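# Replace full wall sharps bin with empty bench bin

## Task

The sharps bin sitting in the wall bracket is full: take it out and place it inside the tote on the cart, then put the empty sharps bin from the shelved bench into the bracket in its place. Moving the cart and the stool is allowed. At the end the gripper must have released everything and the robot must have backed away; if the robot topples or is left leaning, the task counts as failed.

## Robot and tools

Robot: a Hello Robot Stretch 4, about 1.6 m tall. It has an omni-wheel base (rim within 0.23 m of the base origin), a lift on a mast, one arm that telescopes forward, a wrist with yaw, pitch and roll, and a two-finger gripper. There is a single arm. Objects can occasionally be nudged by outside forces.

Frames: the base frame sits on the floor below the base centre, with x forward, y left and z up. hand_pose is reported in this frame as a point between the open fingertips, and the printed value may be slightly off. The odometry frame is the base frame as it was when the scene began. base_odometry counts wheel turns, so slipping shows up as travel. Heading runs from -3.142 to 3.142 and is positive to the left. If turned_by_wheels and turned_by_imu differ by more than about 0.1 rad, there was probably a collision or slip, and the heading error is roughly their difference.

execute_actions: the argument "actions" is a list containing one action, or an empty list to just read state and images. "cameras" picks which images come back: head_camera, head_left_camera, head_right_camera, wrist_camera or all. Leaving it out, null or ["all"] returns all of them, [] returns none, and an unknown name rejects the call. An action may contain "base", "joints", or both, with optional "pace" (slow/default/fast/max) and "contact_limits". The alternative is {"end_of_arm": "enable_torque"} by itself, which turns faulted wrist and gripper motors back on so they hold in place.

base takes exactly one relative offset from where the base last reported itself. translate_m is metres forward (positive) or back, range -2 to 2. strafe_m is metres sideways, positive left, -2 to 2. rotate_rad is an in-place turn, positive counter-clockwise, -3.2 to 3.2.

joints is a dictionary of absolute targets by name. lift_m: 0 to 1.2 m. arm_m: extension, 0 to 0.55 m. wrist_yaw_rad: -1.134 to 4.276, where 0 is forward, positive turns left, and 3.14 is folded back; above 3.4 the arm may be in the way. wrist_pitch_rad: -1.117 to 4.259, where 0 is level and 1.57 points down. wrist_roll_rad: -1.117 to 4.259, positive is clockwise seen from behind. gripper_m: fingertip gap in metres, -0.038 to 0.141; negative values press the fingers together. A joint target outside its range is clamped and the result reports it. Any other bad value or unknown key rejects the call and nothing moves. All motions in an action start together, and no action runs longer than 15 s. Motions from earlier calls that you leave out may still be driving toward their old targets. The wrist can be unfolded at the start with lift_m 0.4 plus wrist_yaw_rad 0.

Pace caps base speed at 0.1/0.3/0.4/0.6 m/s and turning at 1/2/3/4 rad/s. With lift_m above 0.2 these caps fall further, down to 0.3 m/s and 1 rad/s at 1.2. contact_limits only takes arm_m, from 0 (most sensitive) to 0.75; the default is 0.5.

wait: seconds from 0 to 10. It commands nothing and returns state and images. zoom_image: a camera name plus region [x0,y0,x1,y1] in pixels of that camera's latest full image, at most 504x504. finished_scene: scene number 1 or 2. It ends the scene for good and reports whether the task succeeded. Sending a reply with no tool call ends all remaining scenes.

Cameras: head_camera is at the mast top, looking forward and down; turn the base to look around. head_left_camera and head_right_camera are fisheyes angled more steeply down that show the base and arm. wrist_camera looks along the fingers.

Result lines: base_status and joint_status report how each motion ended. "done" for the base means the wheels completed the turn, even if they slipped. off_target means it stopped short and may still be pushing. contact_stop_at_<key> means it hit something and that part goes slack. limit_stop_at_<name> means a built-in limit stopped it. limit_stop_at_tilt means a lean over 6 degrees; lift, arm and wheels go slack until the robot is level again. limit_stop_at_own_body is a self-collision stop, likely when pitch is below -0.2 and roll is below -0.4 or above 4. torque_fault means a wrist motor went limp and needs enable_torque. on_its_own lists things not commanded this call, and "held at" there is a target, not a position. If a call in a reply stops, the later calls in that reply are skipped. lidar_m gives 12 distances in 30-degree sectors, counter-clockwise from straight ahead (4th is left, 7th behind, 10th right). "-" means nothing seen or closer than 0.25 m. It covers roughly 0.15 m up to robot height and misses clear objects and thin legs. wrist_depth_mm is a 7x7 grid of depths, 100-2000 mm. base_tilt is in degrees, forward and right positive, with a fixed offset of up to about 1.5. motor_effort is a percentage with the peak in brackets; wheel positive means turning right. Pitch effort shifts when carrying a load.

Gripping: command a gap smaller than the object. The further below its width, the harder the squeeze and the more it pulls the object inward. A firm grip shows up in gripper effort; the position reading does not prove a grasp. If the fingertips get stuck on a surface, raise the lift.

Avoid: turning or driving with more than 1 kg held and arm_m above 0.2, especially at fast or max, since the robot can tip. Also avoid hard, steady pushes or pulls, particularly with the gripper high, as well as drops, slams and hard hits. Release the objects and back away before finishing, with the robot upright.

Each tool is called in YAML: its name, and indented under it one key for each argument.

## Session

execute_actions:
  actions: []

Scene clock: 0.00 s.
base_odometry: x=+0.000 y=+0.000 heading=+0.000 (m, m, rad; odometry frame)
turned_by_wheels: +0.000 (rad since the last result)
turned_by_imu: +0.000 (rad since the last result)
base_tilt: forward=-0.3 right=+0.5 (deg)
lidar_m: 0.90 0.97 1.44 1.80 1.98 2.26 2.13 1.92 2.17 2.01 2.01 0.94
base_status: not commanded
joint_positions: lift_m=+0.258 arm_m=+0.002 wrist_yaw_rad=+3.065 wrist_pitch_rad=+0.007 wrist_roll_rad=+0.019 gripper_m=+0.057
joint_status: not commanded
motor_effort: lift_m=+20 arm_m=-1 wrist_yaw_rad=-1 wrist_pitch_rad=-6 wrist_roll_rad=+0 gripper_m=-1 wheel_0=+1 wheel_1=-1 wheel_2=+1 (%)
hand_pose: x=-0.1079 y=+0.1092 z=+0.4342 quat_wxyz=(+0.038, -0.003, +0.010, +0.999) (m; base frame)
wrist_depth_mm: - 142 - - - - - / - 133 - - - - - / - 131 202 - - - - / 118 144 - - - - - / - - - - - - - / 1537 1618 200 1430 199 1397 1366 / 1042 1060 1078 - 1078 917 976
pictures: head_camera, head_left_camera, head_right_camera, wrist_camera
Images, in order (width x height): head_camera 420x560, head_left_camera 420x672, head_right_camera 420x672, wrist_camera 616x392.

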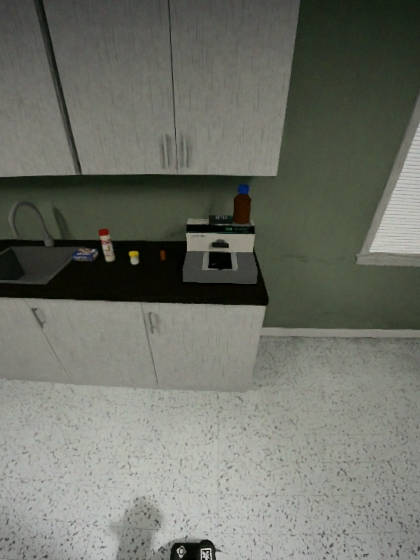

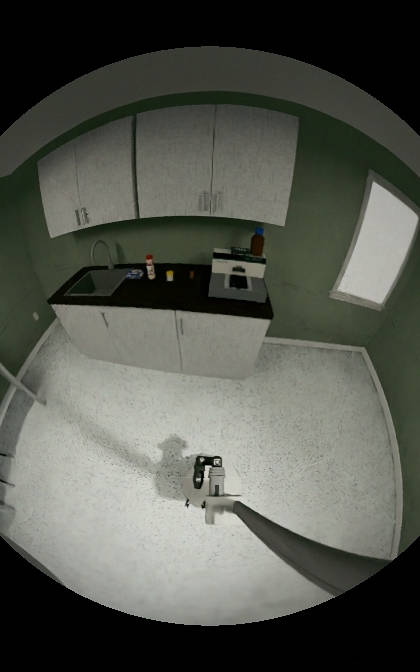

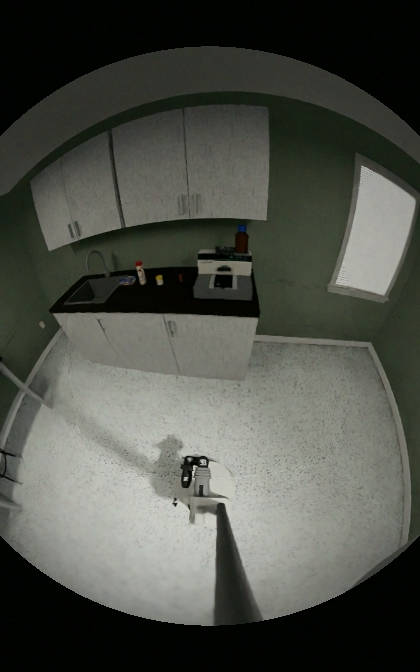

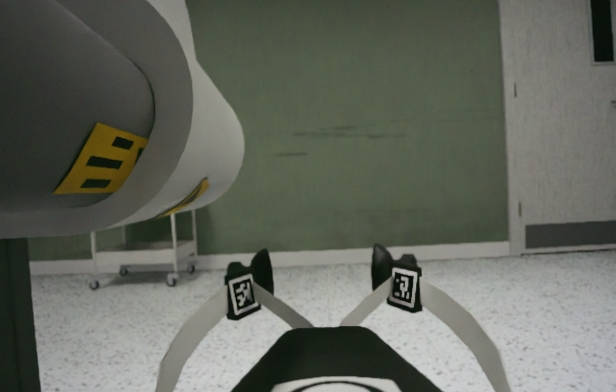

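execute_actions:
  actions:
    - {"base":{"rotate_rad":2.2},"joints":{"lift_m":0.5,"wrist_yaw_rad":0}}
  cameras: ["head_camera","head_left_camera"]

Scene clock: 2.53 s.
base_odometry: x=+0.000 y=+0.000 heading=+2.199 (m, m, rad; odometry frame)
turned_by_wheels: +2.199 (rad since the last result)
turned_by_imu: +2.204 (rad since the last result)
base_tilt: forward=-0.3 right=+0.6 (deg)
lidar_m: 2.10 2.21 1.90 2.00 2.13 2.00 1.86 0.93 0.90 1.04 1.71 1.82
base_status: done
joint_positions: lift_m=+0.500 arm_m=+0.002 wrist_yaw_rad=+0.000 wrist_pitch_rad=+0.007 wrist_roll_rad=+0.019 gripper_m=+0.057
joint_status: all done
motor_effort: lift_m=+23(24) arm_m=-1(1) wrist_yaw_rad=-2(7) wrist_pitch_rad=-6(6) wrist_roll_rad=+0(2) gripper_m=+3(3) wheel_0=-4(9) wheel_1=-2(8) wheel_2=-1(8) (%)
hand_pose: x=+0.4616 y=-0.0873 z=+0.6759 quat_wxyz=(+1.000, +0.010, +0.004, +0.000) (m; base frame)
wrist_depth_mm: 1756 - - - - - 1983 / 1808 - - - - - - / 1863 - - - - 1756 1921 / 1808 - - - - - - / 1808 - - - - - - / 1808 - 199 - 199 1921 1983 / 1661 1537 1537 - 1618 1336 1464
pictures: head_camera, head_left_camera
Images, in order (width x height): head_camera 420x560, head_left_camera 420x672.

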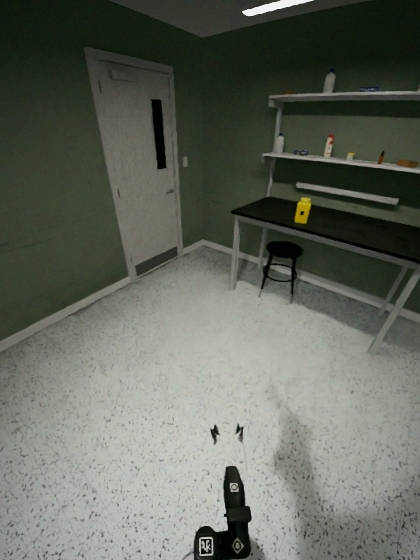

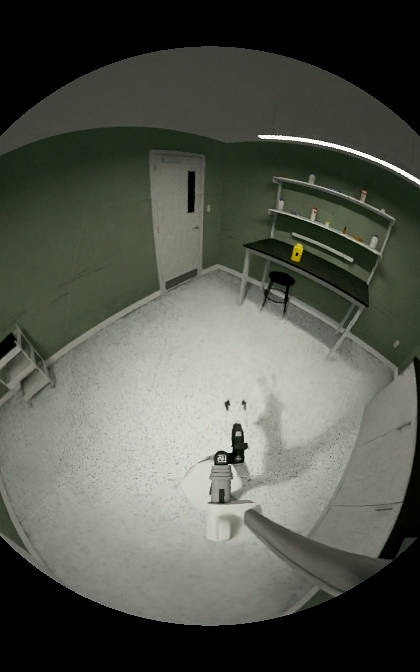

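execute_actions:
  actions:
    - {"base":{"rotate_rad":1.8},"joints":{"lift_m":0.8}}
  cameras: ["head_camera","head_left_camera","wrist_camera"]

Scene clock: 4.90 s.
base_odometry: x=+0.000 y=+0.000 heading=-2.284 (m, m, rad; odometry frame)
turned_by_wheels: +1.799 (rad since the last result)
turned_by_imu: +1.803 (rad since the last result)
base_tilt: forward=-0.2 right=+0.6 (deg)
lidar_m: 2.27 2.02 2.14 1.68 0.91 0.92 1.19 1.84 1.89 2.36 2.20 1.90
base_status: done
joint_positions: lift_m=+0.800 arm_m=+0.002 wrist_yaw_rad=+0.000 wrist_pitch_rad=+0.007 wrist_roll_rad=+0.019 gripper_m=+0.057
joint_status: all done
motor_effort: lift_m=+23(25) arm_m=-1(1) wrist_yaw_rad=-1(1) wrist_pitch_rad=-6(5) wrist_roll_rad=-1(0) gripper_m=-2(2) wheel_0=-3(9) wheel_1=-2(8) wheel_2=-1(9) (%)
hand_pose: x=+0.4616 y=-0.0874 z=+0.9759 quat_wxyz=(+1.000, +0.010, +0.004, +0.000) (m; base frame)
wrist_depth_mm: 1661 1863 - - - - 1756 / 1708 1863 - - - - 1756 / 1661 1921 - - - - 1756 / 1661 1863 - - - - 1708 / 1661 1808 - - - - 1537 / 1661 1808 199 - 198 1921 1708 / 1618 1863 - - - 1921 1808
pictures: head_camera, head_left_camera, wrist_camera
Images, in order (width x height): head_camera 420x560, head_left_camera 420x672, wrist_camera 616x392.

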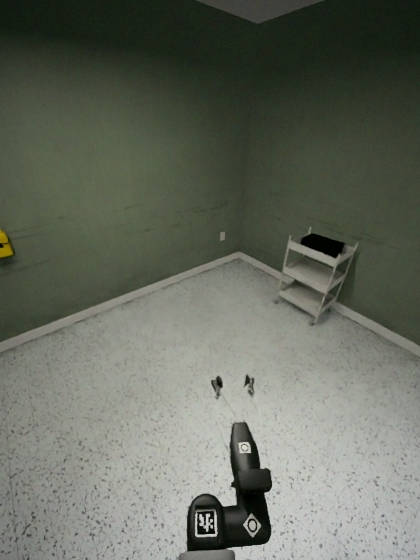

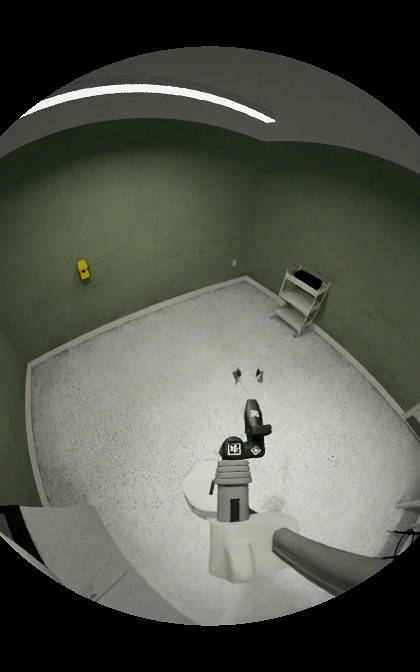

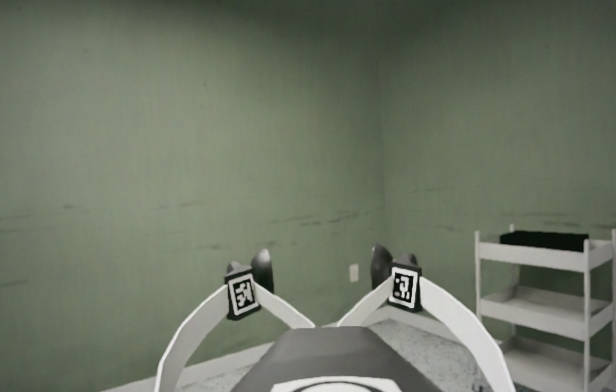

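execute_actions:
  actions:
    - {"base":{"rotate_rad":0.68},"joints":{"lift_m":0.7,"gripper_m":0.14}}
  cameras: []

execute_actions:
  actions:
    - {"base":{"translate_m":1.1},"pace":"fast"}
  cameras: ["head_camera","wrist_camera"]

Scene clock: 6.93 s.
base_odometry: x=+0.000 y=+0.000 heading=-1.605 (m, m, rad; odometry frame)
turned_by_wheels: +0.680 (rad since the last result)
turned_by_imu: +0.681 (rad since the last result)
base_tilt: forward=-0.2 right=+0.5 (deg)
lidar_m: 2.04 2.06 0.94 0.91 0.96 1.40 2.21 2.01 2.25 2.16 1.88 2.17
base_status: done
joint_positions: lift_m=+0.700 arm_m=+0.002 wrist_yaw_rad=+0.000 wrist_pitch_rad=+0.007 wrist_roll_rad=+0.019 gripper_m=+0.140
joint_status: all done
motor_effort: lift_m=+17(26) arm_m=-1(1) wrist_yaw_rad=-1(1) wrist_pitch_rad=-6(6) wrist_roll_rad=+3(1) gripper_m=-3(0) wheel_0=-3(9) wheel_1=-1(9) wheel_2=+0(7) (%)
hand_pose: x=+0.4616 y=-0.0874 z=+0.8764 quat_wxyz=(+1.000, +0.010, +0.004, +0.000) (m; base frame)
wrist_depth_mm: - - 1983 1983 1983 1863 1808 / - 1983 - 1983 1863 1921 1808 / - - - 1921 1983 1808 1863 / - - 1983 1983 1921 1921 1808 / - 1983 1983 1983 1921 1863 1983 / - - - 1983 1983 1863 1863 / 1921 - - - 1921 1863 1808
pictures: none
No camera images: the call's "cameras" was empty. Leave "cameras" out to get every camera's image.

Scene clock: 11.03 s.
base_odometry: x=-0.037 y=-1.099 heading=-1.604 (m, m, rad; odometry frame)
turned_by_wheels: +0.000 (rad since the last result)
turned_by_imu: +0.001 (rad since the last result)
base_tilt: forward=-0.2 right=+0.5 (deg)
lidar_m: 0.90 1.08 1.47 1.44 1.21 1.33 3.54 3.03 1.88 1.84 1.35 1.04
base_status: done
joint_positions: lift_m=+0.700 arm_m=+0.002 wrist_yaw_rad=+0.000 wrist_pitch_rad=+0.007 wrist_roll_rad=+0.019 gripper_m=+0.140
joint_status: not commanded
motor_effort: lift_m=+18(17) arm_m=-1(1) wrist_yaw_rad=-1(1) wrist_pitch_rad=-6(6) wrist_roll_rad=+1(1) gripper_m=-4(4) wheel_0=+2(9) wheel_1=+1(8) wheel_2=+2(12) (%)
hand_pose: x=+0.4616 y=-0.0874 z=+0.8763 quat_wxyz=(+1.000, +0.010, +0.004, +0.000) (m; base frame)
wrist_depth_mm: 831 831 809 778 768 759 741 / 854 842 831 788 778 768 741 / 866 842 798 798 768 750 741 / 866 842 707 798 778 759 750 / 854 842 831 809 798 759 759 / 891 854 831 798 788 759 759 / 878 842 831 - 778 768 750
pictures: head_camera, wrist_camera
Images, in order (width x height): head_camera 420x560, wrist_camera 616x392.

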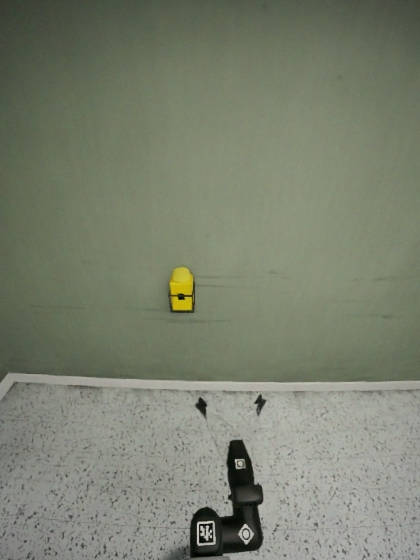

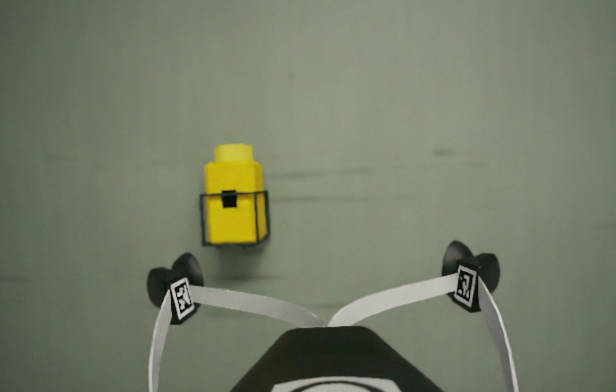

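execute_actions:
  actions:
    - {"base":{"rotate_rad":-0.04},"joints":{"lift_m":0.78,"wrist_yaw_rad":-0.05}}
  cameras: []

execute_actions:
  actions:
    - {"base":{"strafe_m":0.24},"joints":{"arm_m":0.15}}
  cameras: []

execute_actions:
  actions:
    - {"base":{"translate_m":0.2}}
  cameras: ["head_camera","wrist_camera"]

Scene clock: 12.77 s.
base_odometry: x=-0.037 y=-1.099 heading=-1.644 (m, m, rad; odometry frame)
turned_by_wheels: -0.039 (rad since the last result)
turned_by_imu: -0.039 (rad since the last result)
base_tilt: forward=-0.2 right=+0.5 (deg)
lidar_m: 0.91 1.06 1.48 1.45 1.21 1.22 3.27 3.18 2.37 1.83 1.43 1.06
base_status: done
joint_positions: lift_m=+0.780 arm_m=+0.002 wrist_yaw_rad=-0.050 wrist_pitch_rad=+0.007 wrist_roll_rad=+0.019 gripper_m=+0.140
joint_status: all done
motor_effort: lift_m=+23(22) arm_m=-1(1) wrist_yaw_rad=-1(3) wrist_pitch_rad=-5(6) wrist_roll_rad=+1(1) gripper_m=+3(2) wheel_0=+5(6) wheel_1=+3(5) wheel_2=+0(5) (%)
hand_pose: x=+0.4569 y=-0.1016 z=+0.9559 quat_wxyz=(+1.000, +0.010, +0.003, -0.025) (m; base frame)
wrist_depth_mm: 798 798 788 798 778 798 788 / 798 798 798 788 788 788 788 / 798 809 809 798 798 788 809 / 809 809 809 809 809 798 798 / 809 820 707 798 809 809 809 / 820 809 798 820 798 809 798 / 820 820 831 - 820 820 798
pictures: none
No camera images: the call's "cameras" was empty. Leave "cameras" out to get every camera's image.

Scene clock: 14.87 s.
base_odometry: x=+0.203 y=-1.117 heading=-1.644 (m, m, rad; odometry frame)
turned_by_wheels: +0.000 (rad since the last result)
turned_by_imu: +0.000 (rad since the last result)
base_tilt: forward=-0.2 right=+0.6 (deg)
lidar_m: 0.91 1.08 1.25 1.20 1.20 1.07 3.76 3.29 2.61 2.07 1.42 1.05
base_status: done
joint_positions: lift_m=+0.780 arm_m=+0.149 wrist_yaw_rad=-0.050 wrist_pitch_rad=+0.007 wrist_roll_rad=+0.019 gripper_m=+0.140
joint_status: all done
motor_effort: lift_m=+22(23) arm_m=+6(6) wrist_yaw_rad=-1(2) wrist_pitch_rad=-6(6) wrist_roll_rad=+1(1) gripper_m=+2(0) wheel_0=-1(11) wheel_1=+1(11) wheel_2=+0(1) (%)
hand_pose: x=+0.6037 y=-0.1017 z=+0.9559 quat_wxyz=(+1.000, +0.010, +0.003, -0.025) (m; base frame)
wrist_depth_mm: 661 654 654 647 661 654 640 / 654 654 647 647 647 654 661 / 654 668 654 654 654 661 654 / 661 668 661 661 661 661 661 / 668 661 668 559 661 661 661 / 668 661 668 564 661 668 661 / 668 676 668 - 668 668 676
pictures: none
No camera images: the call's "cameras" was empty. Leave "cameras" out to get every camera's image.

Scene clock: 16.93 s.
base_odometry: x=+0.188 y=-1.316 heading=-1.643 (m, m, rad; odometry frame)
turned_by_wheels: +0.001 (rad since the last result)
turned_by_imu: +0.001 (rad since the last result)
base_tilt: forward=-0.2 right=+0.6 (deg)
lidar_m: 0.70 0.85 1.19 1.18 1.29 1.23 2.77 3.50 2.17 2.12 1.14 0.86
base_status: done
joint_positions: lift_m=+0.780 arm_m=+0.149 wrist_yaw_rad=-0.050 wrist_pitch_rad=+0.007 wrist_roll_rad=+0.019 gripper_m=+0.140
joint_status: not commanded
motor_effort: lift_m=+22(22) arm_m=+5(5) wrist_yaw_rad=-1(1) wrist_pitch_rad=-6(6) wrist_roll_rad=-1(2) gripper_m=-1(1) wheel_0=+3(8) wheel_1=+2(7) wheel_2=+2(10) (%)
hand_pose: x=+0.6037 y=-0.1017 z=+0.9559 quat_wxyz=(+1.000, +0.010, +0.003, -0.025) (m; base frame)
wrist_depth_mm: 452 449 445 449 442 442 445 / 452 455 449 449 449 449 445 / 452 452 455 455 452 452 445 / 455 459 449 455 452 455 452 / 459 455 459 351 452 452 452 / 462 459 459 351 347 459 459 / 462 459 462 - 455 462 459
pictures: head_camera, wrist_camera
Images, in order (width x height): head_camera 420x560, wrist_camera 616x392.

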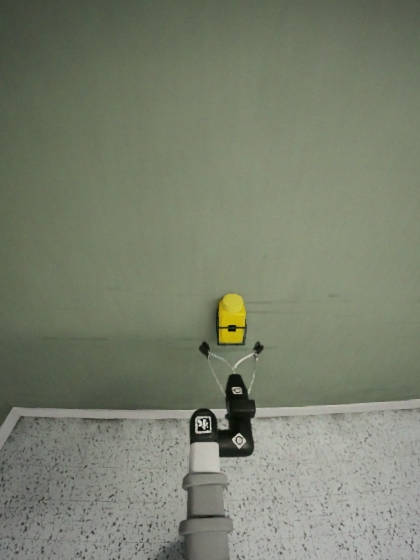

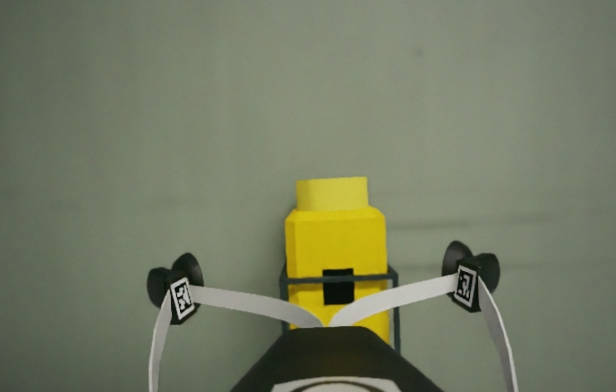

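execute_actions:
  actions:
    - {"base":{"strafe_m":-0.016},"joints":{"arm_m":0.27}}
  cameras: ["head_camera","wrist_camera"]

Scene clock: 18.50 s.
base_odometry: x=+0.172 y=-1.315 heading=-1.643 (m, m, rad; odometry frame)
turned_by_wheels: +0.000 (rad since the last result)
turned_by_imu: +0.000 (rad since the last result)
base_tilt: forward=-0.2 right=+0.6 (deg)
lidar_m: 0.71 0.84 1.21 1.19 1.30 1.24 2.85 3.48 2.16 2.09 1.15 0.84
base_status: done
joint_positions: lift_m=+0.780 arm_m=+0.269 wrist_yaw_rad=-0.050 wrist_pitch_rad=+0.007 wrist_roll_rad=+0.019 gripper_m=+0.140
joint_status: all done
motor_effort: lift_m=+22(22) arm_m=+5(5) wrist_yaw_rad=-1(0) wrist_pitch_rad=-6(6) wrist_roll_rad=+1(0) gripper_m=+0(3) wheel_0=+3(10) wheel_1=-2(10) wheel_2=+0(2) (%)
hand_pose: x=+0.7237 y=-0.1017 z=+0.9559 quat_wxyz=(+1.000, +0.010, +0.003, -0.025) (m; base frame)
wrist_depth_mm: 330 327 329 329 327 327 327 / 332 330 329 330 329 327 329 / 332 332 330 327 332 330 329 / 334 334 332 243 330 330 329 / 336 336 336 230 235 332 332 / 338 336 239 231 221 332 332 / 340 338 336 - 233 338 334
pictures: head_camera, wrist_camera
Images, in order (width x height): head_camera 420x560, wrist_camera 616x392.

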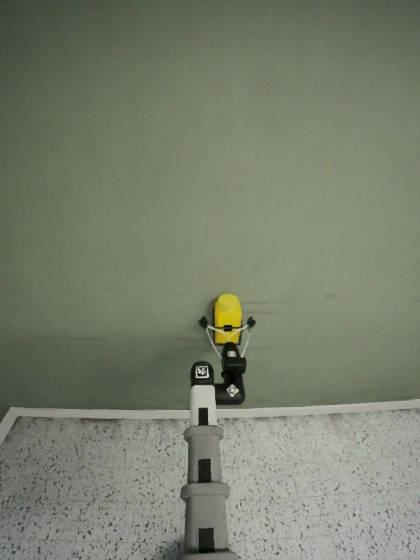

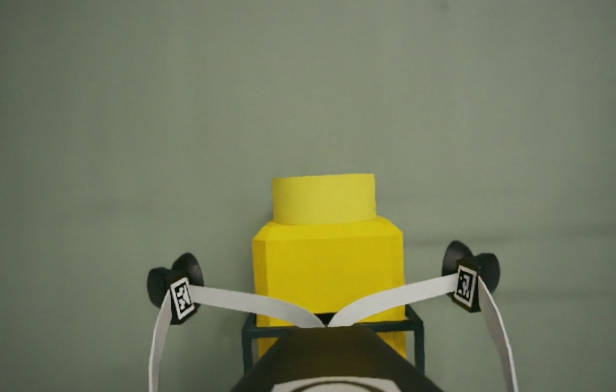

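execute_actions:
  actions:
    - {"joints":{"arm_m":0.335,"lift_m":0.772}}
  cameras: ["wrist_camera"]

execute_actions:
  actions:
    - {"joints":{"gripper_m":0.03}}
  cameras: ["wrist_camera"]

execute_actions:
  actions:
    - {"joints":{"lift_m":0.92},"pace":"slow"}
  cameras: ["head_camera","wrist_camera"]

Scene clock: 19.80 s.
base_odometry: x=+0.172 y=-1.315 heading=-1.643 (m, m, rad; odometry frame)
turned_by_wheels: +0.000 (rad since the last result)
turned_by_imu: +0.000 (rad since the last result)
base_tilt: forward=-0.2 right=+0.6 (deg)
lidar_m: 0.74 0.85 1.19 1.21 1.32 1.23 2.86 3.48 2.16 2.08 1.15 0.84
base_status: not commanded
joint_positions: lift_m=+0.772 arm_m=+0.334 wrist_yaw_rad=-0.053 wrist_pitch_rad=+0.007 wrist_roll_rad=+0.019 gripper_m=+0.140
joint_status: all done
motor_effort: lift_m=+17(20) arm_m=+7(8) wrist_yaw_rad=+8(7) wrist_pitch_rad=-6(6) wrist_roll_rad=+1(1) gripper_m=+2(2) wheel_0=+2(3) wheel_1=-2(2) wheel_2=+0(0) (%)
hand_pose: x=+0.7881 y=-0.1025 z=+0.9484 quat_wxyz=(+1.000, +0.010, +0.003, -0.026) (m; base frame)
wrist_depth_mm: 264 264 264 264 263 263 264 / 266 265 264 266 264 265 263 / 267 266 266 266 267 265 265 / 268 267 268 178 266 266 270 / 270 270 222 170 170 268 268 / 271 271 193 170 171 268 271 / 271 272 271 - 171 271 270
pictures: wrist_camera
Images, in order (width x height): wrist_camera 616x392.

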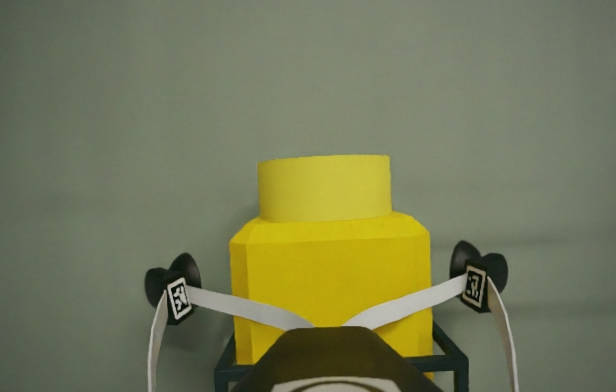

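Scene clock: 21.90 s.
base_odometry: x=+0.172 y=-1.315 heading=-1.643 (m, m, rad; odometry frame)
turned_by_wheels: +0.000 (rad since the last result)
turned_by_imu: +0.000 (rad since the last result)
base_tilt: forward=-0.1 right=+0.6 (deg)
lidar_m: 0.73 0.85 1.20 1.20 1.31 1.24 2.84 3.50 2.15 2.08 1.13 0.84
base_status: not commanded
joint_positions: lift_m=+0.772 arm_m=+0.335 wrist_yaw_rad=-0.049 wrist_pitch_rad=+0.007 wrist_roll_rad=+0.019 gripper_m=+0.030
joint_status: all done
motor_effort: lift_m=+17(17) arm_m=+1(7) wrist_yaw_rad=-4(15) wrist_pitch_rad=-5(6) wrist_roll_rad=+2(2) gripper_m=-24(20) wheel_0=-2(2) wheel_1=-2(2) wheel_2=+0(1) (%)
hand_pose: x=+0.7895 y=-0.1015 z=+0.9485 quat_wxyz=(+1.000, +0.010, +0.003, -0.025) (m; base frame)
wrist_depth_mm: 263 262 263 262 262 263 260 / 264 263 263 263 262 264 263 / 265 264 265 264 265 263 264 / 267 266 266 164 265 264 265 / 267 267 266 157 156 267 266 / 270 267 180 158 157 181 266 / 270 271 271 - 156 268 268
pictures: wrist_camera
Images, in order (width x height): wrist_camera 616x392.

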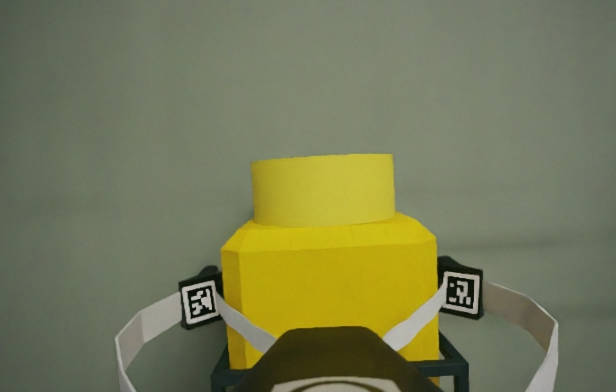

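Scene clock: 23.93 s.
base_odometry: x=+0.172 y=-1.315 heading=-1.643 (m, m, rad; odometry frame)
turned_by_wheels: +0.000 (rad since the last result)
turned_by_imu: +0.000 (rad since the last result)
base_tilt: forward=-0.2 right=+0.6 (deg)
lidar_m: 0.71 0.86 1.19 1.20 1.31 1.24 2.85 3.46 2.16 2.06 1.13 0.85
base_status: not commanded
joint_positions: lift_m=+0.920 arm_m=+0.335 wrist_yaw_rad=-0.050 wrist_pitch_rad=+0.012 wrist_roll_rad=+0.019 gripper_m=+0.030
joint_status: all done
motor_effort: lift_m=+25(29) arm_m=+1(1) wrist_yaw_rad=-1(7) wrist_pitch_rad=-18(20) wrist_roll_rad=+3(3) gripper_m=-17(21) wheel_0=-2(2) wheel_1=-2(2) wheel_2=+1(1) (%)
hand_pose: x=+0.7894 y=-0.1017 z=+1.0945 quat_wxyz=(+1.000, +0.010, +0.006, -0.025) (m; base frame)
wrist_depth_mm: 262 262 262 262 262 260 260 / 264 264 262 263 262 262 260 / 265 265 264 266 264 263 263 / 270 265 266 163 265 264 265 / 268 267 197 156 157 266 266 / 270 268 172 157 158 181 267 / 272 271 271 - 160 270 270
pictures: head_camera, wrist_camera
Images, in order (width x height): head_camera 420x560, wrist_camera 616x392.

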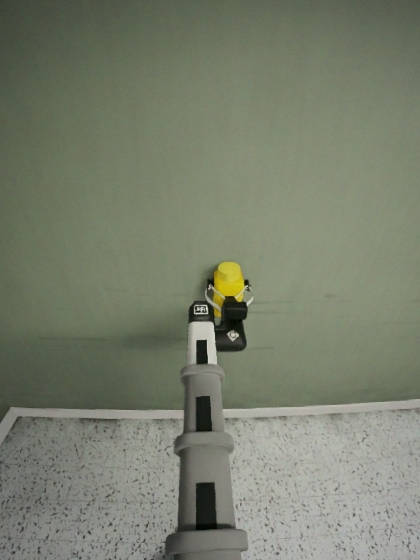

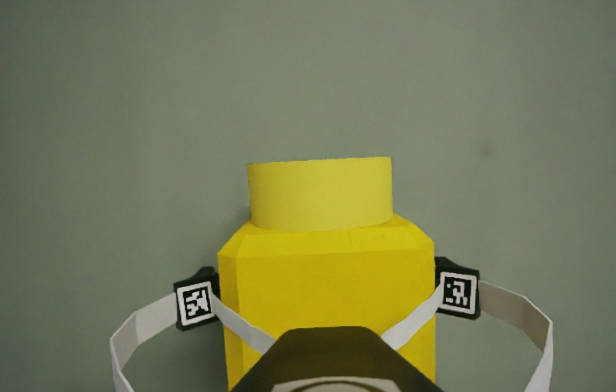

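execute_actions:
  actions:
    - {"joints":{"arm_m":0.0}}
  cameras: ["head_camera"]

execute_actions:
  actions:
    - {"base":{"rotate_rad":-1.57}}
  cameras: []

execute_actions:
  actions:
    - {"base":{"translate_m":1.3}}
  cameras: ["head_camera","wrist_camera"]

Scene clock: 26.20 s.
base_odometry: x=+0.172 y=-1.315 heading=-1.643 (m, m, rad; odometry frame)
turned_by_wheels: +0.000 (rad since the last result)
turned_by_imu: +0.000 (rad since the last result)
base_tilt: forward=-0.2 right=+0.6 (deg)
lidar_m: 0.70 0.86 1.20 1.20 1.33 1.23 2.82 3.47 2.14 2.09 1.13 0.40
base_status: not commanded
joint_positions: lift_m=+0.920 arm_m=+0.003 wrist_yaw_rad=-0.050 wrist_pitch_rad=+0.011 wrist_roll_rad=+0.019 gripper_m=+0.030
joint_status: all done
joint sent to its limit — the command would take arm_m past its lower limit, so that joint was sent only as far as its limit.
motor_effort: lift_m=+25(25) arm_m=-6(5) wrist_yaw_rad=+0(1) wrist_pitch_rad=-18(18) wrist_roll_rad=+0(1) gripper_m=-20(21) wheel_0=-2(2) wheel_1=-2(2) wheel_2=+1(1) (%)
hand_pose: x=+0.4577 y=-0.1018 z=+1.0945 quat_wxyz=(+1.000, +0.010, +0.005, -0.025) (m; base frame)
wrist_depth_mm: 597 597 597 597 585 597 591 / 591 597 603 597 591 597 591 / 603 597 597 603 597 591 597 / 603 609 603 163 609 603 603 / 603 603 196 156 158 603 609 / 615 615 172 157 158 181 609 / 609 615 609 - 160 615 609
pictures: head_camera
Images, in order (width x height): head_camera 420x560.

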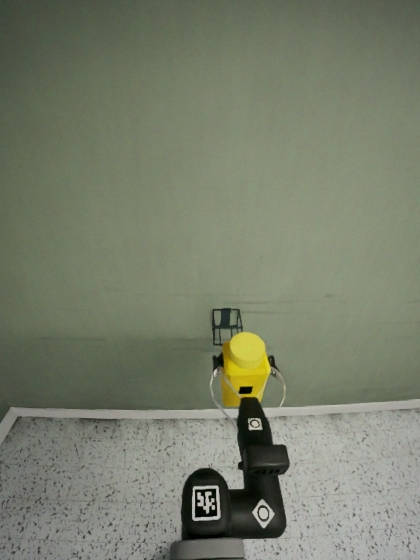

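Scene clock: 28.33 s.
base_odometry: x=+0.172 y=-1.315 heading=+3.070 (m, m, rad; odometry frame)
turned_by_wheels: -1.569 (rad since the last result)
turned_by_imu: -1.572 (rad since the last result)
base_tilt: forward=-0.1 right=+0.6 (deg)
lidar_m: 2.11 1.13 0.85 0.71 0.85 1.20 1.21 1.32 1.25 2.73 3.32 0.41
base_status: done
joint_positions: lift_m=+0.920 arm_m=+0.003 wrist_yaw_rad=-0.050 wrist_pitch_rad=+0.011 wrist_roll_rad=+0.019 gripper_m=+0.030
joint_status: not commanded
motor_effort: lift_m=+25(25) arm_m=-6(6) wrist_yaw_rad=-1(2) wrist_pitch_rad=-18(17) wrist_roll_rad=+2(1) gripper_m=-21(17) wheel_0=+4(7) wheel_1=+2(9) wheel_2=+2(7) (%)
hand_pose: x=+0.4577 y=-0.1018 z=+1.0945 quat_wxyz=(+1.000, +0.010, +0.005, -0.025) (m; base frame)
wrist_depth_mm: 1336 - - - - - - / 1336 1983 - - - - - / 1336 1983 - - - - - / 1281 1921 - 163 - - - / 1308 1921 198 156 158 - - / 1281 1618 171 157 158 181 - / 1229 1863 - - 160 - -
pictures: none
No camera images: the call's "cameras" was empty. Leave "cameras" out to get every camera's image.

Scene clock: 34.13 s.
base_odometry: x=-1.124 y=-1.223 heading=+3.071 (m, m, rad; odometry frame)
turned_by_wheels: +0.000 (rad since the last result)
turned_by_imu: +0.001 (rad since the last result)
base_tilt: forward=-0.1 right=+0.6 (deg)
lidar_m: 1.06 1.10 0.82 0.79 0.84 1.18 2.56 2.25 2.83 3.17 1.69 0.40
base_status: done
joint_positions: lift_m=+0.920 arm_m=+0.003 wrist_yaw_rad=-0.050 wrist_pitch_rad=+0.011 wrist_roll_rad=+0.019 gripper_m=+0.030
joint_status: not commanded
motor_effort: lift_m=+25(25) arm_m=-6(6) wrist_yaw_rad=+0(1) wrist_pitch_rad=-18(17) wrist_roll_rad=+3(0) gripper_m=-16(19) wheel_0=+3(8) wheel_1=+1(8) wheel_2=+2(10) (%)
hand_pose: x=+0.4577 y=-0.1017 z=+1.0946 quat_wxyz=(+1.000, +0.010, +0.005, -0.025) (m; base frame)
wrist_depth_mm: 976 991 960 960 991 976 991 / 976 976 991 976 976 991 991 / 991 976 991 991 1008 976 976 / 991 991 991 163 991 1025 991 / 1008 991 196 156 158 991 1025 / 1042 1008 171 157 158 180 991 / 1025 1008 1008 - 160 831 820
pictures: head_camera, wrist_camera
Images, in order (width x height): head_camera 420x560, wrist_camera 616x392.

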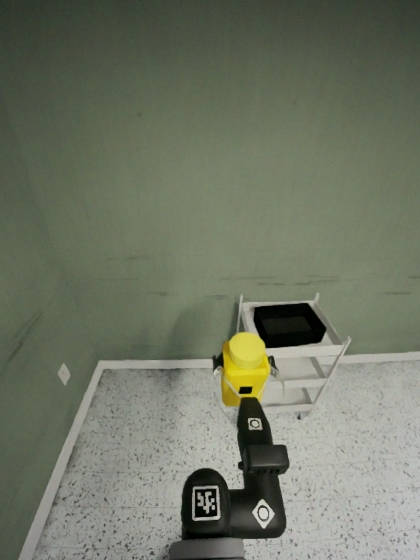

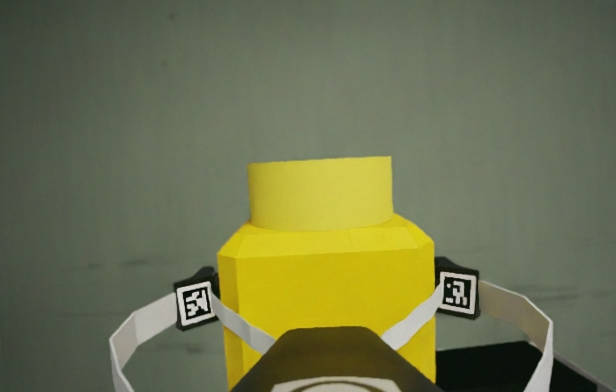

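execute_actions:
  actions:
    - {"base":{"strafe_m":-0.29}}
  cameras: []

execute_actions:
  actions:
    - {"base":{"translate_m":0.3},"joints":{"arm_m":0.2,"lift_m":0.82}}

Scene clock: 36.57 s.
base_odometry: x=-1.104 y=-0.934 heading=+3.071 (m, m, rad; odometry frame)
turned_by_wheels: +0.000 (rad since the last result)
turned_by_imu: +0.000 (rad since the last result)
base_tilt: forward=-0.1 right=+0.6 (deg)
lidar_m: 0.75 1.24 1.12 1.07 1.14 1.54 2.56 2.09 2.87 2.89 1.69 0.41
base_status: done
joint_positions: lift_m=+0.920 arm_m=+0.003 wrist_yaw_rad=-0.050 wrist_pitch_rad=+0.011 wrist_roll_rad=+0.019 gripper_m=+0.030
joint_status: not commanded
motor_effort: lift_m=+24(25) arm_m=-5(5) wrist_yaw_rad=-1(0) wrist_pitch_rad=-18(18) wrist_roll_rad=+2(1) gripper_m=-19(20) wheel_0=+3(11) wheel_1=+0(10) wheel_2=+0(1) (%)
hand_pose: x=+0.4577 y=-0.1017 z=+1.0946 quat_wxyz=(+1.000, +0.010, +0.005, -0.025) (m; base frame)
wrist_depth_mm: 991 976 991 960 960 976 991 / 976 991 976 1008 991 991 991 / 976 976 976 991 976 976 991 / 976 991 976 163 1008 991 991 / 991 991 197 156 157 991 976 / 991 1025 176 158 158 181 1008 / 1008 991 991 - 160 991 991
pictures: none
No camera images: the call's "cameras" was empty. Leave "cameras" out to get every camera's image.

Scene clock: 39.03 s.
base_odometry: x=-1.403 y=-0.913 heading=+3.072 (m, m, rad; odometry frame)
turned_by_wheels: +0.000 (rad since the last result)
turned_by_imu: +0.001 (rad since the last result)
base_tilt: forward=-0.2 right=+0.5 (deg)
lidar_m: 0.44 0.93 1.12 1.07 1.13 1.57 2.88 2.41 3.01 2.90 1.24 0.47
base_status: done
joint_positions: lift_m=+0.820 arm_m=+0.199 wrist_yaw_rad=-0.050 wrist_pitch_rad=+0.011 wrist_roll_rad=+0.019 gripper_m=+0.030
joint_status: all done
motor_effort: lift_m=+19(23) arm_m=+5(4) wrist_yaw_rad=-1(0) wrist_pitch_rad=-18(18) wrist_roll_rad=+1(3) gripper_m=-18(19) wheel_0=+2(8) wheel_1=+2(7) wheel_2=+2(10) (%)
hand_pose: x=+0.6537 y=-0.1017 z=+0.9951 quat_wxyz=(+1.000, +0.010, +0.005, -0.025) (m; base frame)
wrist_depth_mm: 473 466 469 469 469 477 466 / 473 469 477 469 469 473 469 / 477 473 480 473 473 473 477 / 477 480 477 163 473 484 480 / 480 484 197 156 158 480 477 / 488 480 177 157 158 181 480 / 484 488 488 - 160 488 484
pictures: head_camera, head_left_camera, head_right_camera, wrist_camera
Images, in order (width x height): head_camera 420x560, head_left_camera 420x672, head_right_camera 420x672, wrist_camera 616x392.

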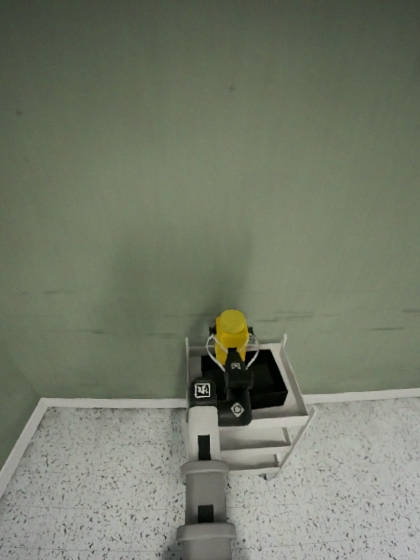

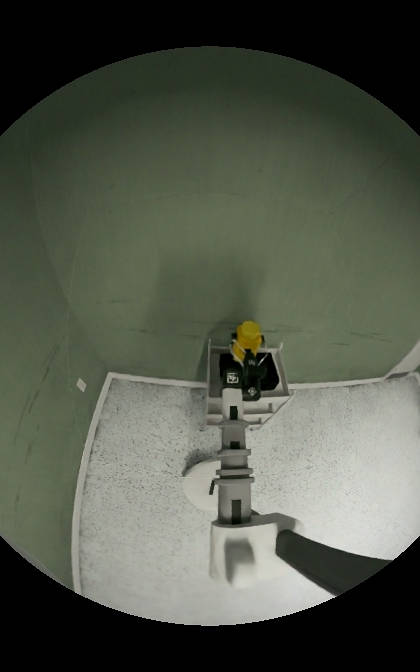

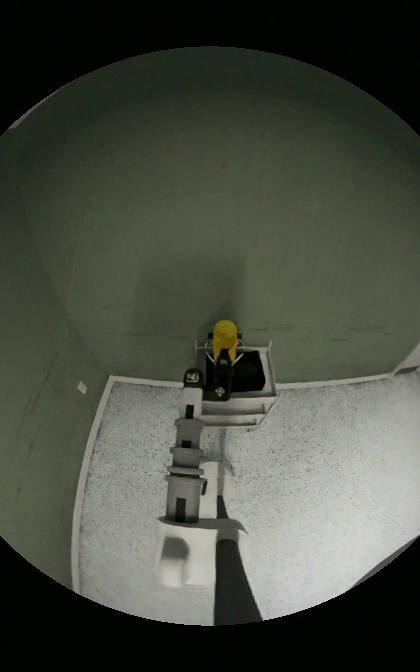

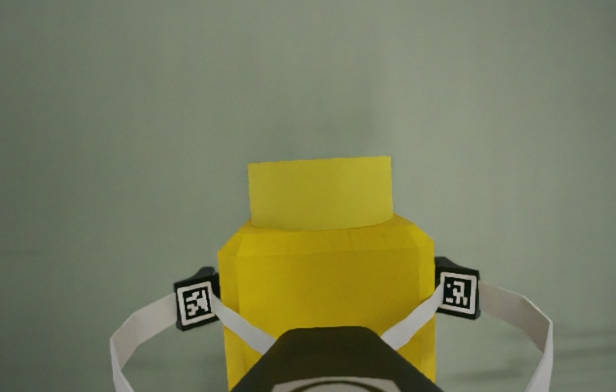

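execute_actions:
  actions:
    - {"base":{"strafe_m":-0.05},"joints":{"arm_m":0.17}}
  cameras: []

execute_actions:
  actions:
    - {"joints":{"lift_m":0.73},"pace":"slow"}
  cameras: ["head_camera","wrist_camera"]

zoom_image:
  camera: "head_camera"
  region: [150,300,330,460]

Scene clock: 40.33 s.
base_odometry: x=-1.400 y=-0.863 heading=+3.072 (m, m, rad; odometry frame)
turned_by_wheels: +0.000 (rad since the last result)
turned_by_imu: +0.000 (rad since the last result)
base_tilt: forward=-0.2 right=+0.5 (deg)
lidar_m: 0.45 0.95 1.18 1.10 1.17 1.64 2.74 2.39 2.95 2.86 1.25 0.48
base_status: done
joint_positions: lift_m=+0.820 arm_m=+0.171 wrist_yaw_rad=-0.050 wrist_pitch_rad=+0.011 wrist_roll_rad=+0.019 gripper_m=+0.030
joint_status: all done
motor_effort: lift_m=+19(19) arm_m=-6(5) wrist_yaw_rad=+0(3) wrist_pitch_rad=-18(17) wrist_roll_rad=+1(4) gripper_m=-15(18) wheel_0=+3(10) wheel_1=-1(11) wheel_2=+0(1) (%)
hand_pose: x=+0.6256 y=-0.1018 z=+0.9951 quat_wxyz=(+1.000, +0.010, +0.005, -0.025) (m; base frame)
wrist_depth_mm: 496 492 496 496 496 496 496 / 496 504 496 496 500 504 496 / 500 508 500 508 496 500 504 / 512 508 512 163 504 508 508 / 508 508 197 156 158 512 508 / 512 512 171 158 158 181 512 / 512 521 508 - 160 517 512
pictures: none
No camera images: the call's "cameras" was empty. Leave "cameras" out to get every camera's image.

Scene clock: 41.97 s.
base_odometry: x=-1.400 y=-0.863 heading=+3.072 (m, m, rad; odometry frame)
turned_by_wheels: +0.000 (rad since the last result)
turned_by_imu: +0.000 (rad since the last result)
base_tilt: forward=-0.2 right=+0.6 (deg)
lidar_m: 0.45 0.94 1.16 1.11 1.19 1.65 2.77 2.40 2.99 2.87 1.24 0.49
base_status: not commanded
joint_positions: lift_m=+0.730 arm_m=+0.171 wrist_yaw_rad=-0.050 wrist_pitch_rad=+0.011 wrist_roll_rad=+0.019 gripper_m=+0.030
joint_status: all done
motor_effort: lift_m=+18(17) arm_m=-5(6) wrist_yaw_rad=+0(0) wrist_pitch_rad=-18(17) wrist_roll_rad=+0(4) gripper_m=-21(19) wheel_0=+2(2) wheel_1=-1(1) wheel_2=+0(1) (%)
hand_pose: x=+0.6256 y=-0.1018 z=+0.9051 quat_wxyz=(+1.000, +0.010, +0.005, -0.025) (m; base frame)
wrist_depth_mm: 496 496 500 500 496 496 496 / 504 504 496 504 492 500 500 / 500 504 504 508 504 500 508 / 508 504 504 163 504 504 512 / 508 508 196 156 158 512 512 / 512 508 172 157 158 181 512 / 508 521 512 - 160 512 517
pictures: head_camera, wrist_camera
Images, in order (width x height): head_camera 420x560, wrist_camera 616x392.

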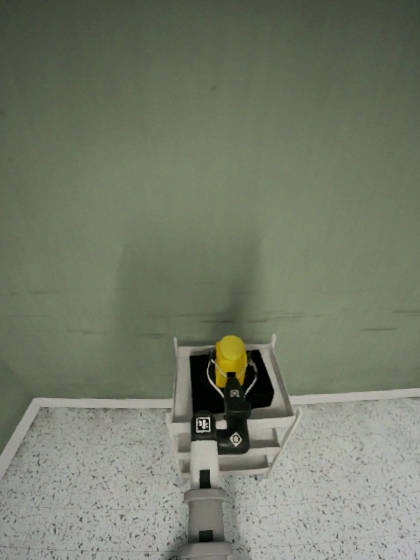

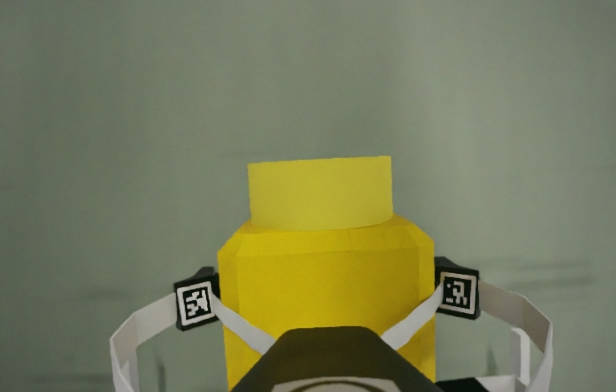

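Region (150, 300, 330, 460) of head_camera's 420x560 image, scaled by 2.800, with more detail than that image has.

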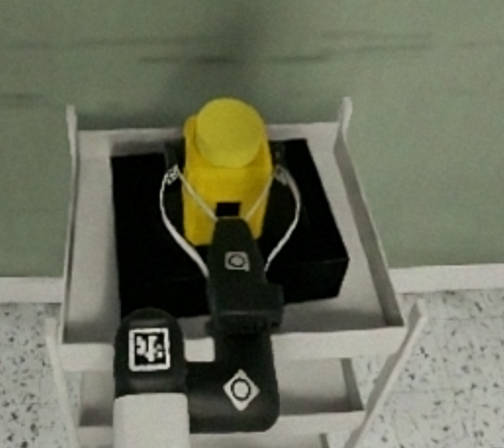

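execute_actions:
  actions:
    - {"joints":{"lift_m":0.69,"arm_m":0.19},"pace":"slow"}
  cameras: ["wrist_camera"]

execute_actions:
  actions:
    - {"joints":{"lift_m":0.675},"pace":"slow"}
  cameras: ["wrist_camera"]

Scene clock: 43.30 s.
base_odometry: x=-1.400 y=-0.863 heading=+3.072 (m, m, rad; odometry frame)
turned_by_wheels: +0.000 (rad since the last result)
turned_by_imu: +0.000 (rad since the last result)
base_tilt: forward=-0.2 right=+0.6 (deg)
lidar_m: 0.44 0.93 1.17 1.10 1.18 1.65 2.77 2.40 2.95 2.85 1.23 0.49
base_status: not commanded
joint_positions: lift_m=+0.690 arm_m=+0.189 wrist_yaw_rad=-0.050 wrist_pitch_rad=+0.011 wrist_roll_rad=+0.019 gripper_m=+0.030
joint_status: all done
motor_effort: lift_m=+19(18) arm_m=+6(6) wrist_yaw_rad=-1(1) wrist_pitch_rad=-17(17) wrist_roll_rad=+2(2) gripper_m=-16(18) wheel_0=+3(2) wheel_1=-1(1) wheel_2=+0(0) (%)
hand_pose: x=+0.6436 y=-0.1018 z=+0.8651 quat_wxyz=(+1.000, +0.010, +0.005, -0.025) (m; base frame)
wrist_depth_mm: 480 477 484 477 477 477 480 / 480 484 484 480 480 480 484 / 480 484 484 484 480 484 484 / 484 488 480 163 480 488 488 / 488 488 197 156 158 492 488 / 496 496 171 158 158 181 492 / 496 492 310 - 160 332 496
pictures: wrist_camera
Images, in order (width x height): wrist_camera 616x392.

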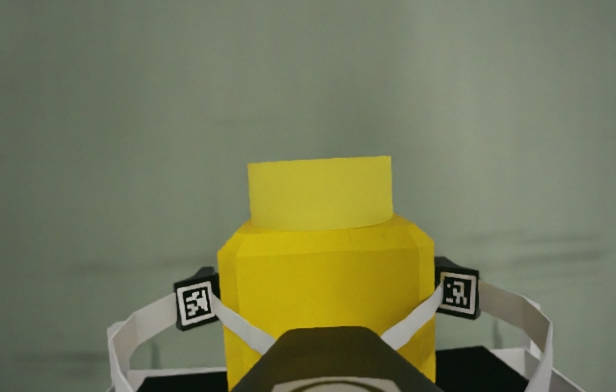

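Scene clock: 44.13 s.
base_odometry: x=-1.400 y=-0.863 heading=+3.072 (m, m, rad; odometry frame)
turned_by_wheels: +0.000 (rad since the last result)
turned_by_imu: +0.000 (rad since the last result)
base_tilt: forward=-0.2 right=+0.5 (deg)
lidar_m: 0.44 0.93 1.16 1.14 1.19 1.65 2.75 2.38 2.97 2.86 1.25 0.46
base_status: not commanded
joint_positions: lift_m=+0.675 arm_m=+0.189 wrist_yaw_rad=-0.050 wrist_pitch_rad=+0.011 wrist_roll_rad=+0.019 gripper_m=+0.030
joint_status: all done
motor_effort: lift_m=+18(19) arm_m=+6(6) wrist_yaw_rad=-1(1) wrist_pitch_rad=-18(17) wrist_roll_rad=+1(1) gripper_m=-18(22) wheel_0=+3(3) wheel_1=-1(1) wheel_2=+0(0) (%)
hand_pose: x=+0.6436 y=-0.1018 z=+0.8501 quat_wxyz=(+1.000, +0.010, +0.005, -0.025) (m; base frame)
wrist_depth_mm: 477 477 480 477 480 477 477 / 484 484 484 480 484 480 480 / 484 484 484 480 484 484 484 / 488 484 488 163 484 484 488 / 484 492 196 156 159 496 488 / 496 492 172 158 157 181 492 / 496 368 309 - 160 330 496
pictures: wrist_camera
Images, in order (width x height): wrist_camera 616x392.

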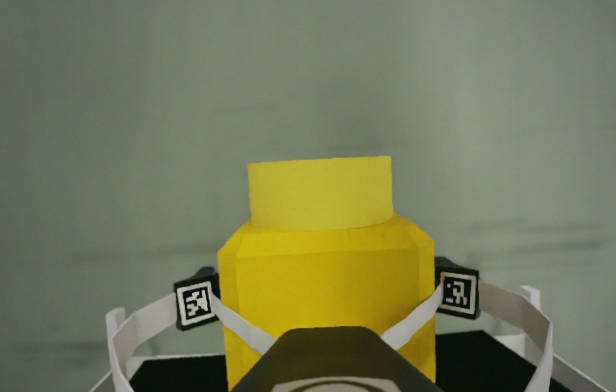

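execute_actions:
  actions:
    - {"joints":{"lift_m":0.657},"pace":"slow"}
  cameras: ["wrist_camera"]

Scene clock: 45.20 s.
base_odometry: x=-1.400 y=-0.863 heading=+3.072 (m, m, rad; odometry frame)
turned_by_wheels: +0.000 (rad since the last result)
turned_by_imu: +0.000 (rad since the last result)
base_tilt: forward=-0.2 right=+0.6 (deg)
lidar_m: 0.43 0.93 1.16 1.11 1.16 1.66 2.76 2.40 2.96 2.86 1.25 0.44
base_status: not commanded
joint_positions: lift_m=+0.657 arm_m=+0.189 wrist_yaw_rad=-0.050 wrist_pitch_rad=+0.011 wrist_roll_rad=+0.019 gripper_m=+0.030
joint_status: all done
motor_effort: lift_m=+19(21) arm_m=+6(6) wrist_yaw_rad=+0(1) wrist_pitch_rad=-17(17) wrist_roll_rad=+4(2) gripper_m=-19(14) wheel_0=+2(2) wheel_1=-1(1) wheel_2=+0(0) (%)
hand_pose: x=+0.6436 y=-0.1018 z=+0.8321 quat_wxyz=(+1.000, +0.010, +0.005, -0.025) (m; base frame)
wrist_depth_mm: 484 477 477 484 484 480 480 / 484 480 480 480 484 484 480 / 484 484 492 488 484 484 484 / 488 492 488 163 492 488 488 / 492 492 196 157 158 488 488 / 492 384 172 157 158 181 500 / 500 304 306 - 160 329 317
pictures: wrist_camera
Images, in order (width x height): wrist_camera 616x392.

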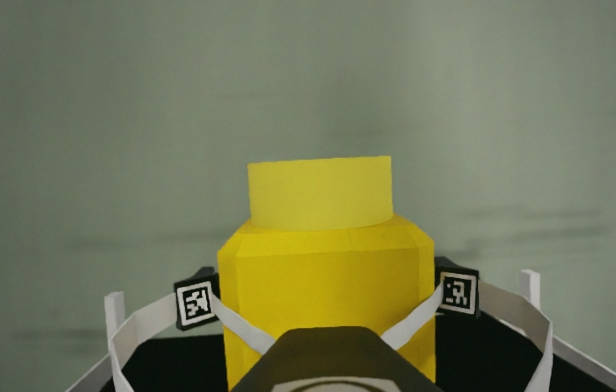

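execute_actions:
  actions:
    - {"joints":{"lift_m":0.643},"pace":"slow"}
  cameras: ["wrist_camera"]

Scene clock: 46.10 s.
base_odometry: x=-1.400 y=-0.863 heading=+3.072 (m, m, rad; odometry frame)
turned_by_wheels: +0.000 (rad since the last result)
turned_by_imu: +0.000 (rad since the last result)
base_tilt: forward=-0.1 right=+0.7 (deg)
lidar_m: 0.45 0.94 1.17 1.11 1.18 1.65 2.75 2.39 2.97 2.86 1.24 0.47
base_status: not commanded
joint_positions: lift_m=+0.643 arm_m=+0.189 wrist_yaw_rad=-0.050 wrist_pitch_rad=+0.011 wrist_roll_rad=+0.019 gripper_m=+0.030
joint_status: all done
motor_effort: lift_m=+18(20) arm_m=+6(6) wrist_yaw_rad=-1(0) wrist_pitch_rad=-17(17) wrist_roll_rad=+1(1) gripper_m=-19(19) wheel_0=+2(2) wheel_1=-1(1) wheel_2=+0(0) (%)
hand_pose: x=+0.6436 y=-0.1018 z=+0.8181 quat_wxyz=(+1.000, +0.010, +0.005, -0.025) (m; base frame)
wrist_depth_mm: 480 473 477 480 480 477 477 / 480 484 488 480 480 484 480 / 484 484 488 484 484 480 484 / 488 492 492 163 488 488 492 / 496 488 196 156 158 492 492 / 488 382 172 157 158 180 492 / 500 304 309 - 160 330 237
pictures: wrist_camera
Images, in order (width x height): wrist_camera 616x392.

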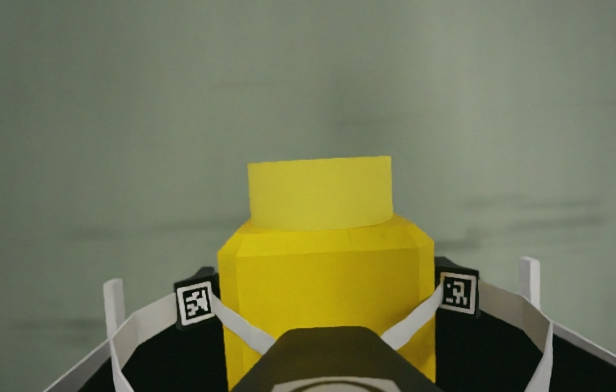

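execute_actions:
  actions:
    - {"joints":{"lift_m":0.631},"pace":"slow"}
  cameras: ["wrist_camera"]

Scene clock: 47.03 s.
base_odometry: x=-1.400 y=-0.863 heading=+3.072 (m, m, rad; odometry frame)
turned_by_wheels: +0.000 (rad since the last result)
turned_by_imu: +0.000 (rad since the last result)
base_tilt: forward=-0.2 right=+0.6 (deg)
lidar_m: 0.45 0.94 1.17 1.11 1.18 1.64 2.77 2.40 2.97 2.87 1.24 0.47
base_status: not commanded
joint_positions: lift_m=+0.631 arm_m=+0.189 wrist_yaw_rad=-0.050 wrist_pitch_rad=+0.011 wrist_roll_rad=+0.019 gripper_m=+0.030
joint_status: all done
motor_effort: lift_m=+18(17) arm_m=+6(6) wrist_yaw_rad=+1(0) wrist_pitch_rad=-17(17) wrist_roll_rad=-1(1) gripper_m=-18(20) wheel_0=+2(3) wheel_1=-1(1) wheel_2=+0(0) (%)
hand_pose: x=+0.6436 y=-0.1018 z=+0.8061 quat_wxyz=(+1.000, +0.010, +0.005, -0.025) (m; base frame)
wrist_depth_mm: 477 477 484 477 480 477 480 / 480 480 484 484 480 484 480 / 484 484 484 484 484 484 488 / 488 484 484 163 488 488 484 / 488 492 196 156 158 492 492 / 492 377 172 158 158 180 439 / 492 297 307 - 160 330 236
pictures: wrist_camera
Images, in order (width x height): wrist_camera 616x392.

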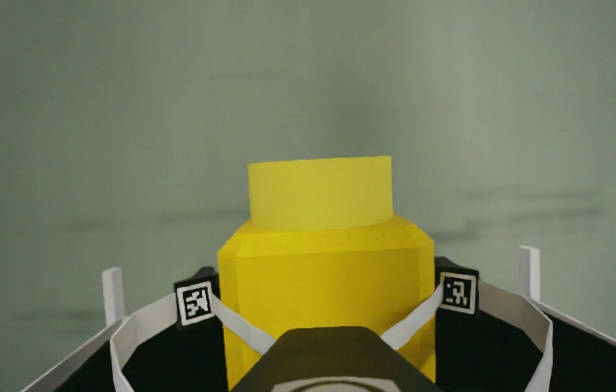

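execute_actions:
  actions:
    - {"joints":{"lift_m":0.62},"pace":"slow"}
  cameras: ["wrist_camera"]

Scene clock: 47.90 s.
base_odometry: x=-1.400 y=-0.863 heading=+3.072 (m, m, rad; odometry frame)
turned_by_wheels: +0.000 (rad since the last result)
turned_by_imu: +0.000 (rad since the last result)
base_tilt: forward=-0.2 right=+0.6 (deg)
lidar_m: 0.45 0.93 1.16 1.12 1.18 1.66 2.75 2.41 2.96 2.88 1.26 0.48
base_status: not commanded
joint_positions: lift_m=+0.620 arm_m=+0.189 wrist_yaw_rad=-0.050 wrist_pitch_rad=+0.011 wrist_roll_rad=+0.019 gripper_m=+0.030
joint_status: all done
motor_effort: lift_m=+18(21) arm_m=+6(6) wrist_yaw_rad=+0(0) wrist_pitch_rad=-18(17) wrist_roll_rad=+2(1) gripper_m=-20(16) wheel_0=+3(2) wheel_1=-1(1) wheel_2=+0(1) (%)
hand_pose: x=+0.6436 y=-0.1018 z=+0.7951 quat_wxyz=(+1.000, +0.010, +0.005, -0.025) (m; base frame)
wrist_depth_mm: 480 477 477 477 480 477 477 / 484 480 480 480 480 484 477 / 484 484 492 488 484 484 484 / 488 488 484 163 488 488 488 / 488 496 197 157 158 488 488 / 492 306 172 157 157 181 260 / 294 285 307 - 160 329 236
pictures: wrist_camera
Images, in order (width x height): wrist_camera 616x392.

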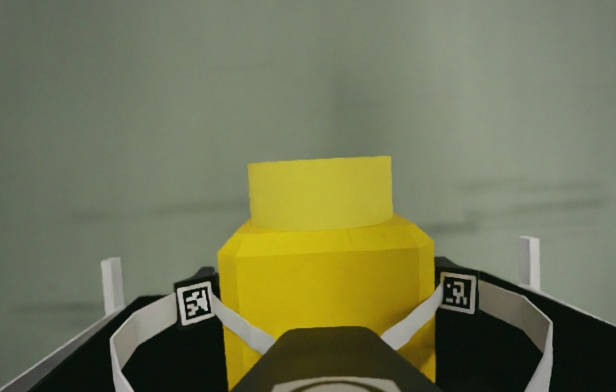

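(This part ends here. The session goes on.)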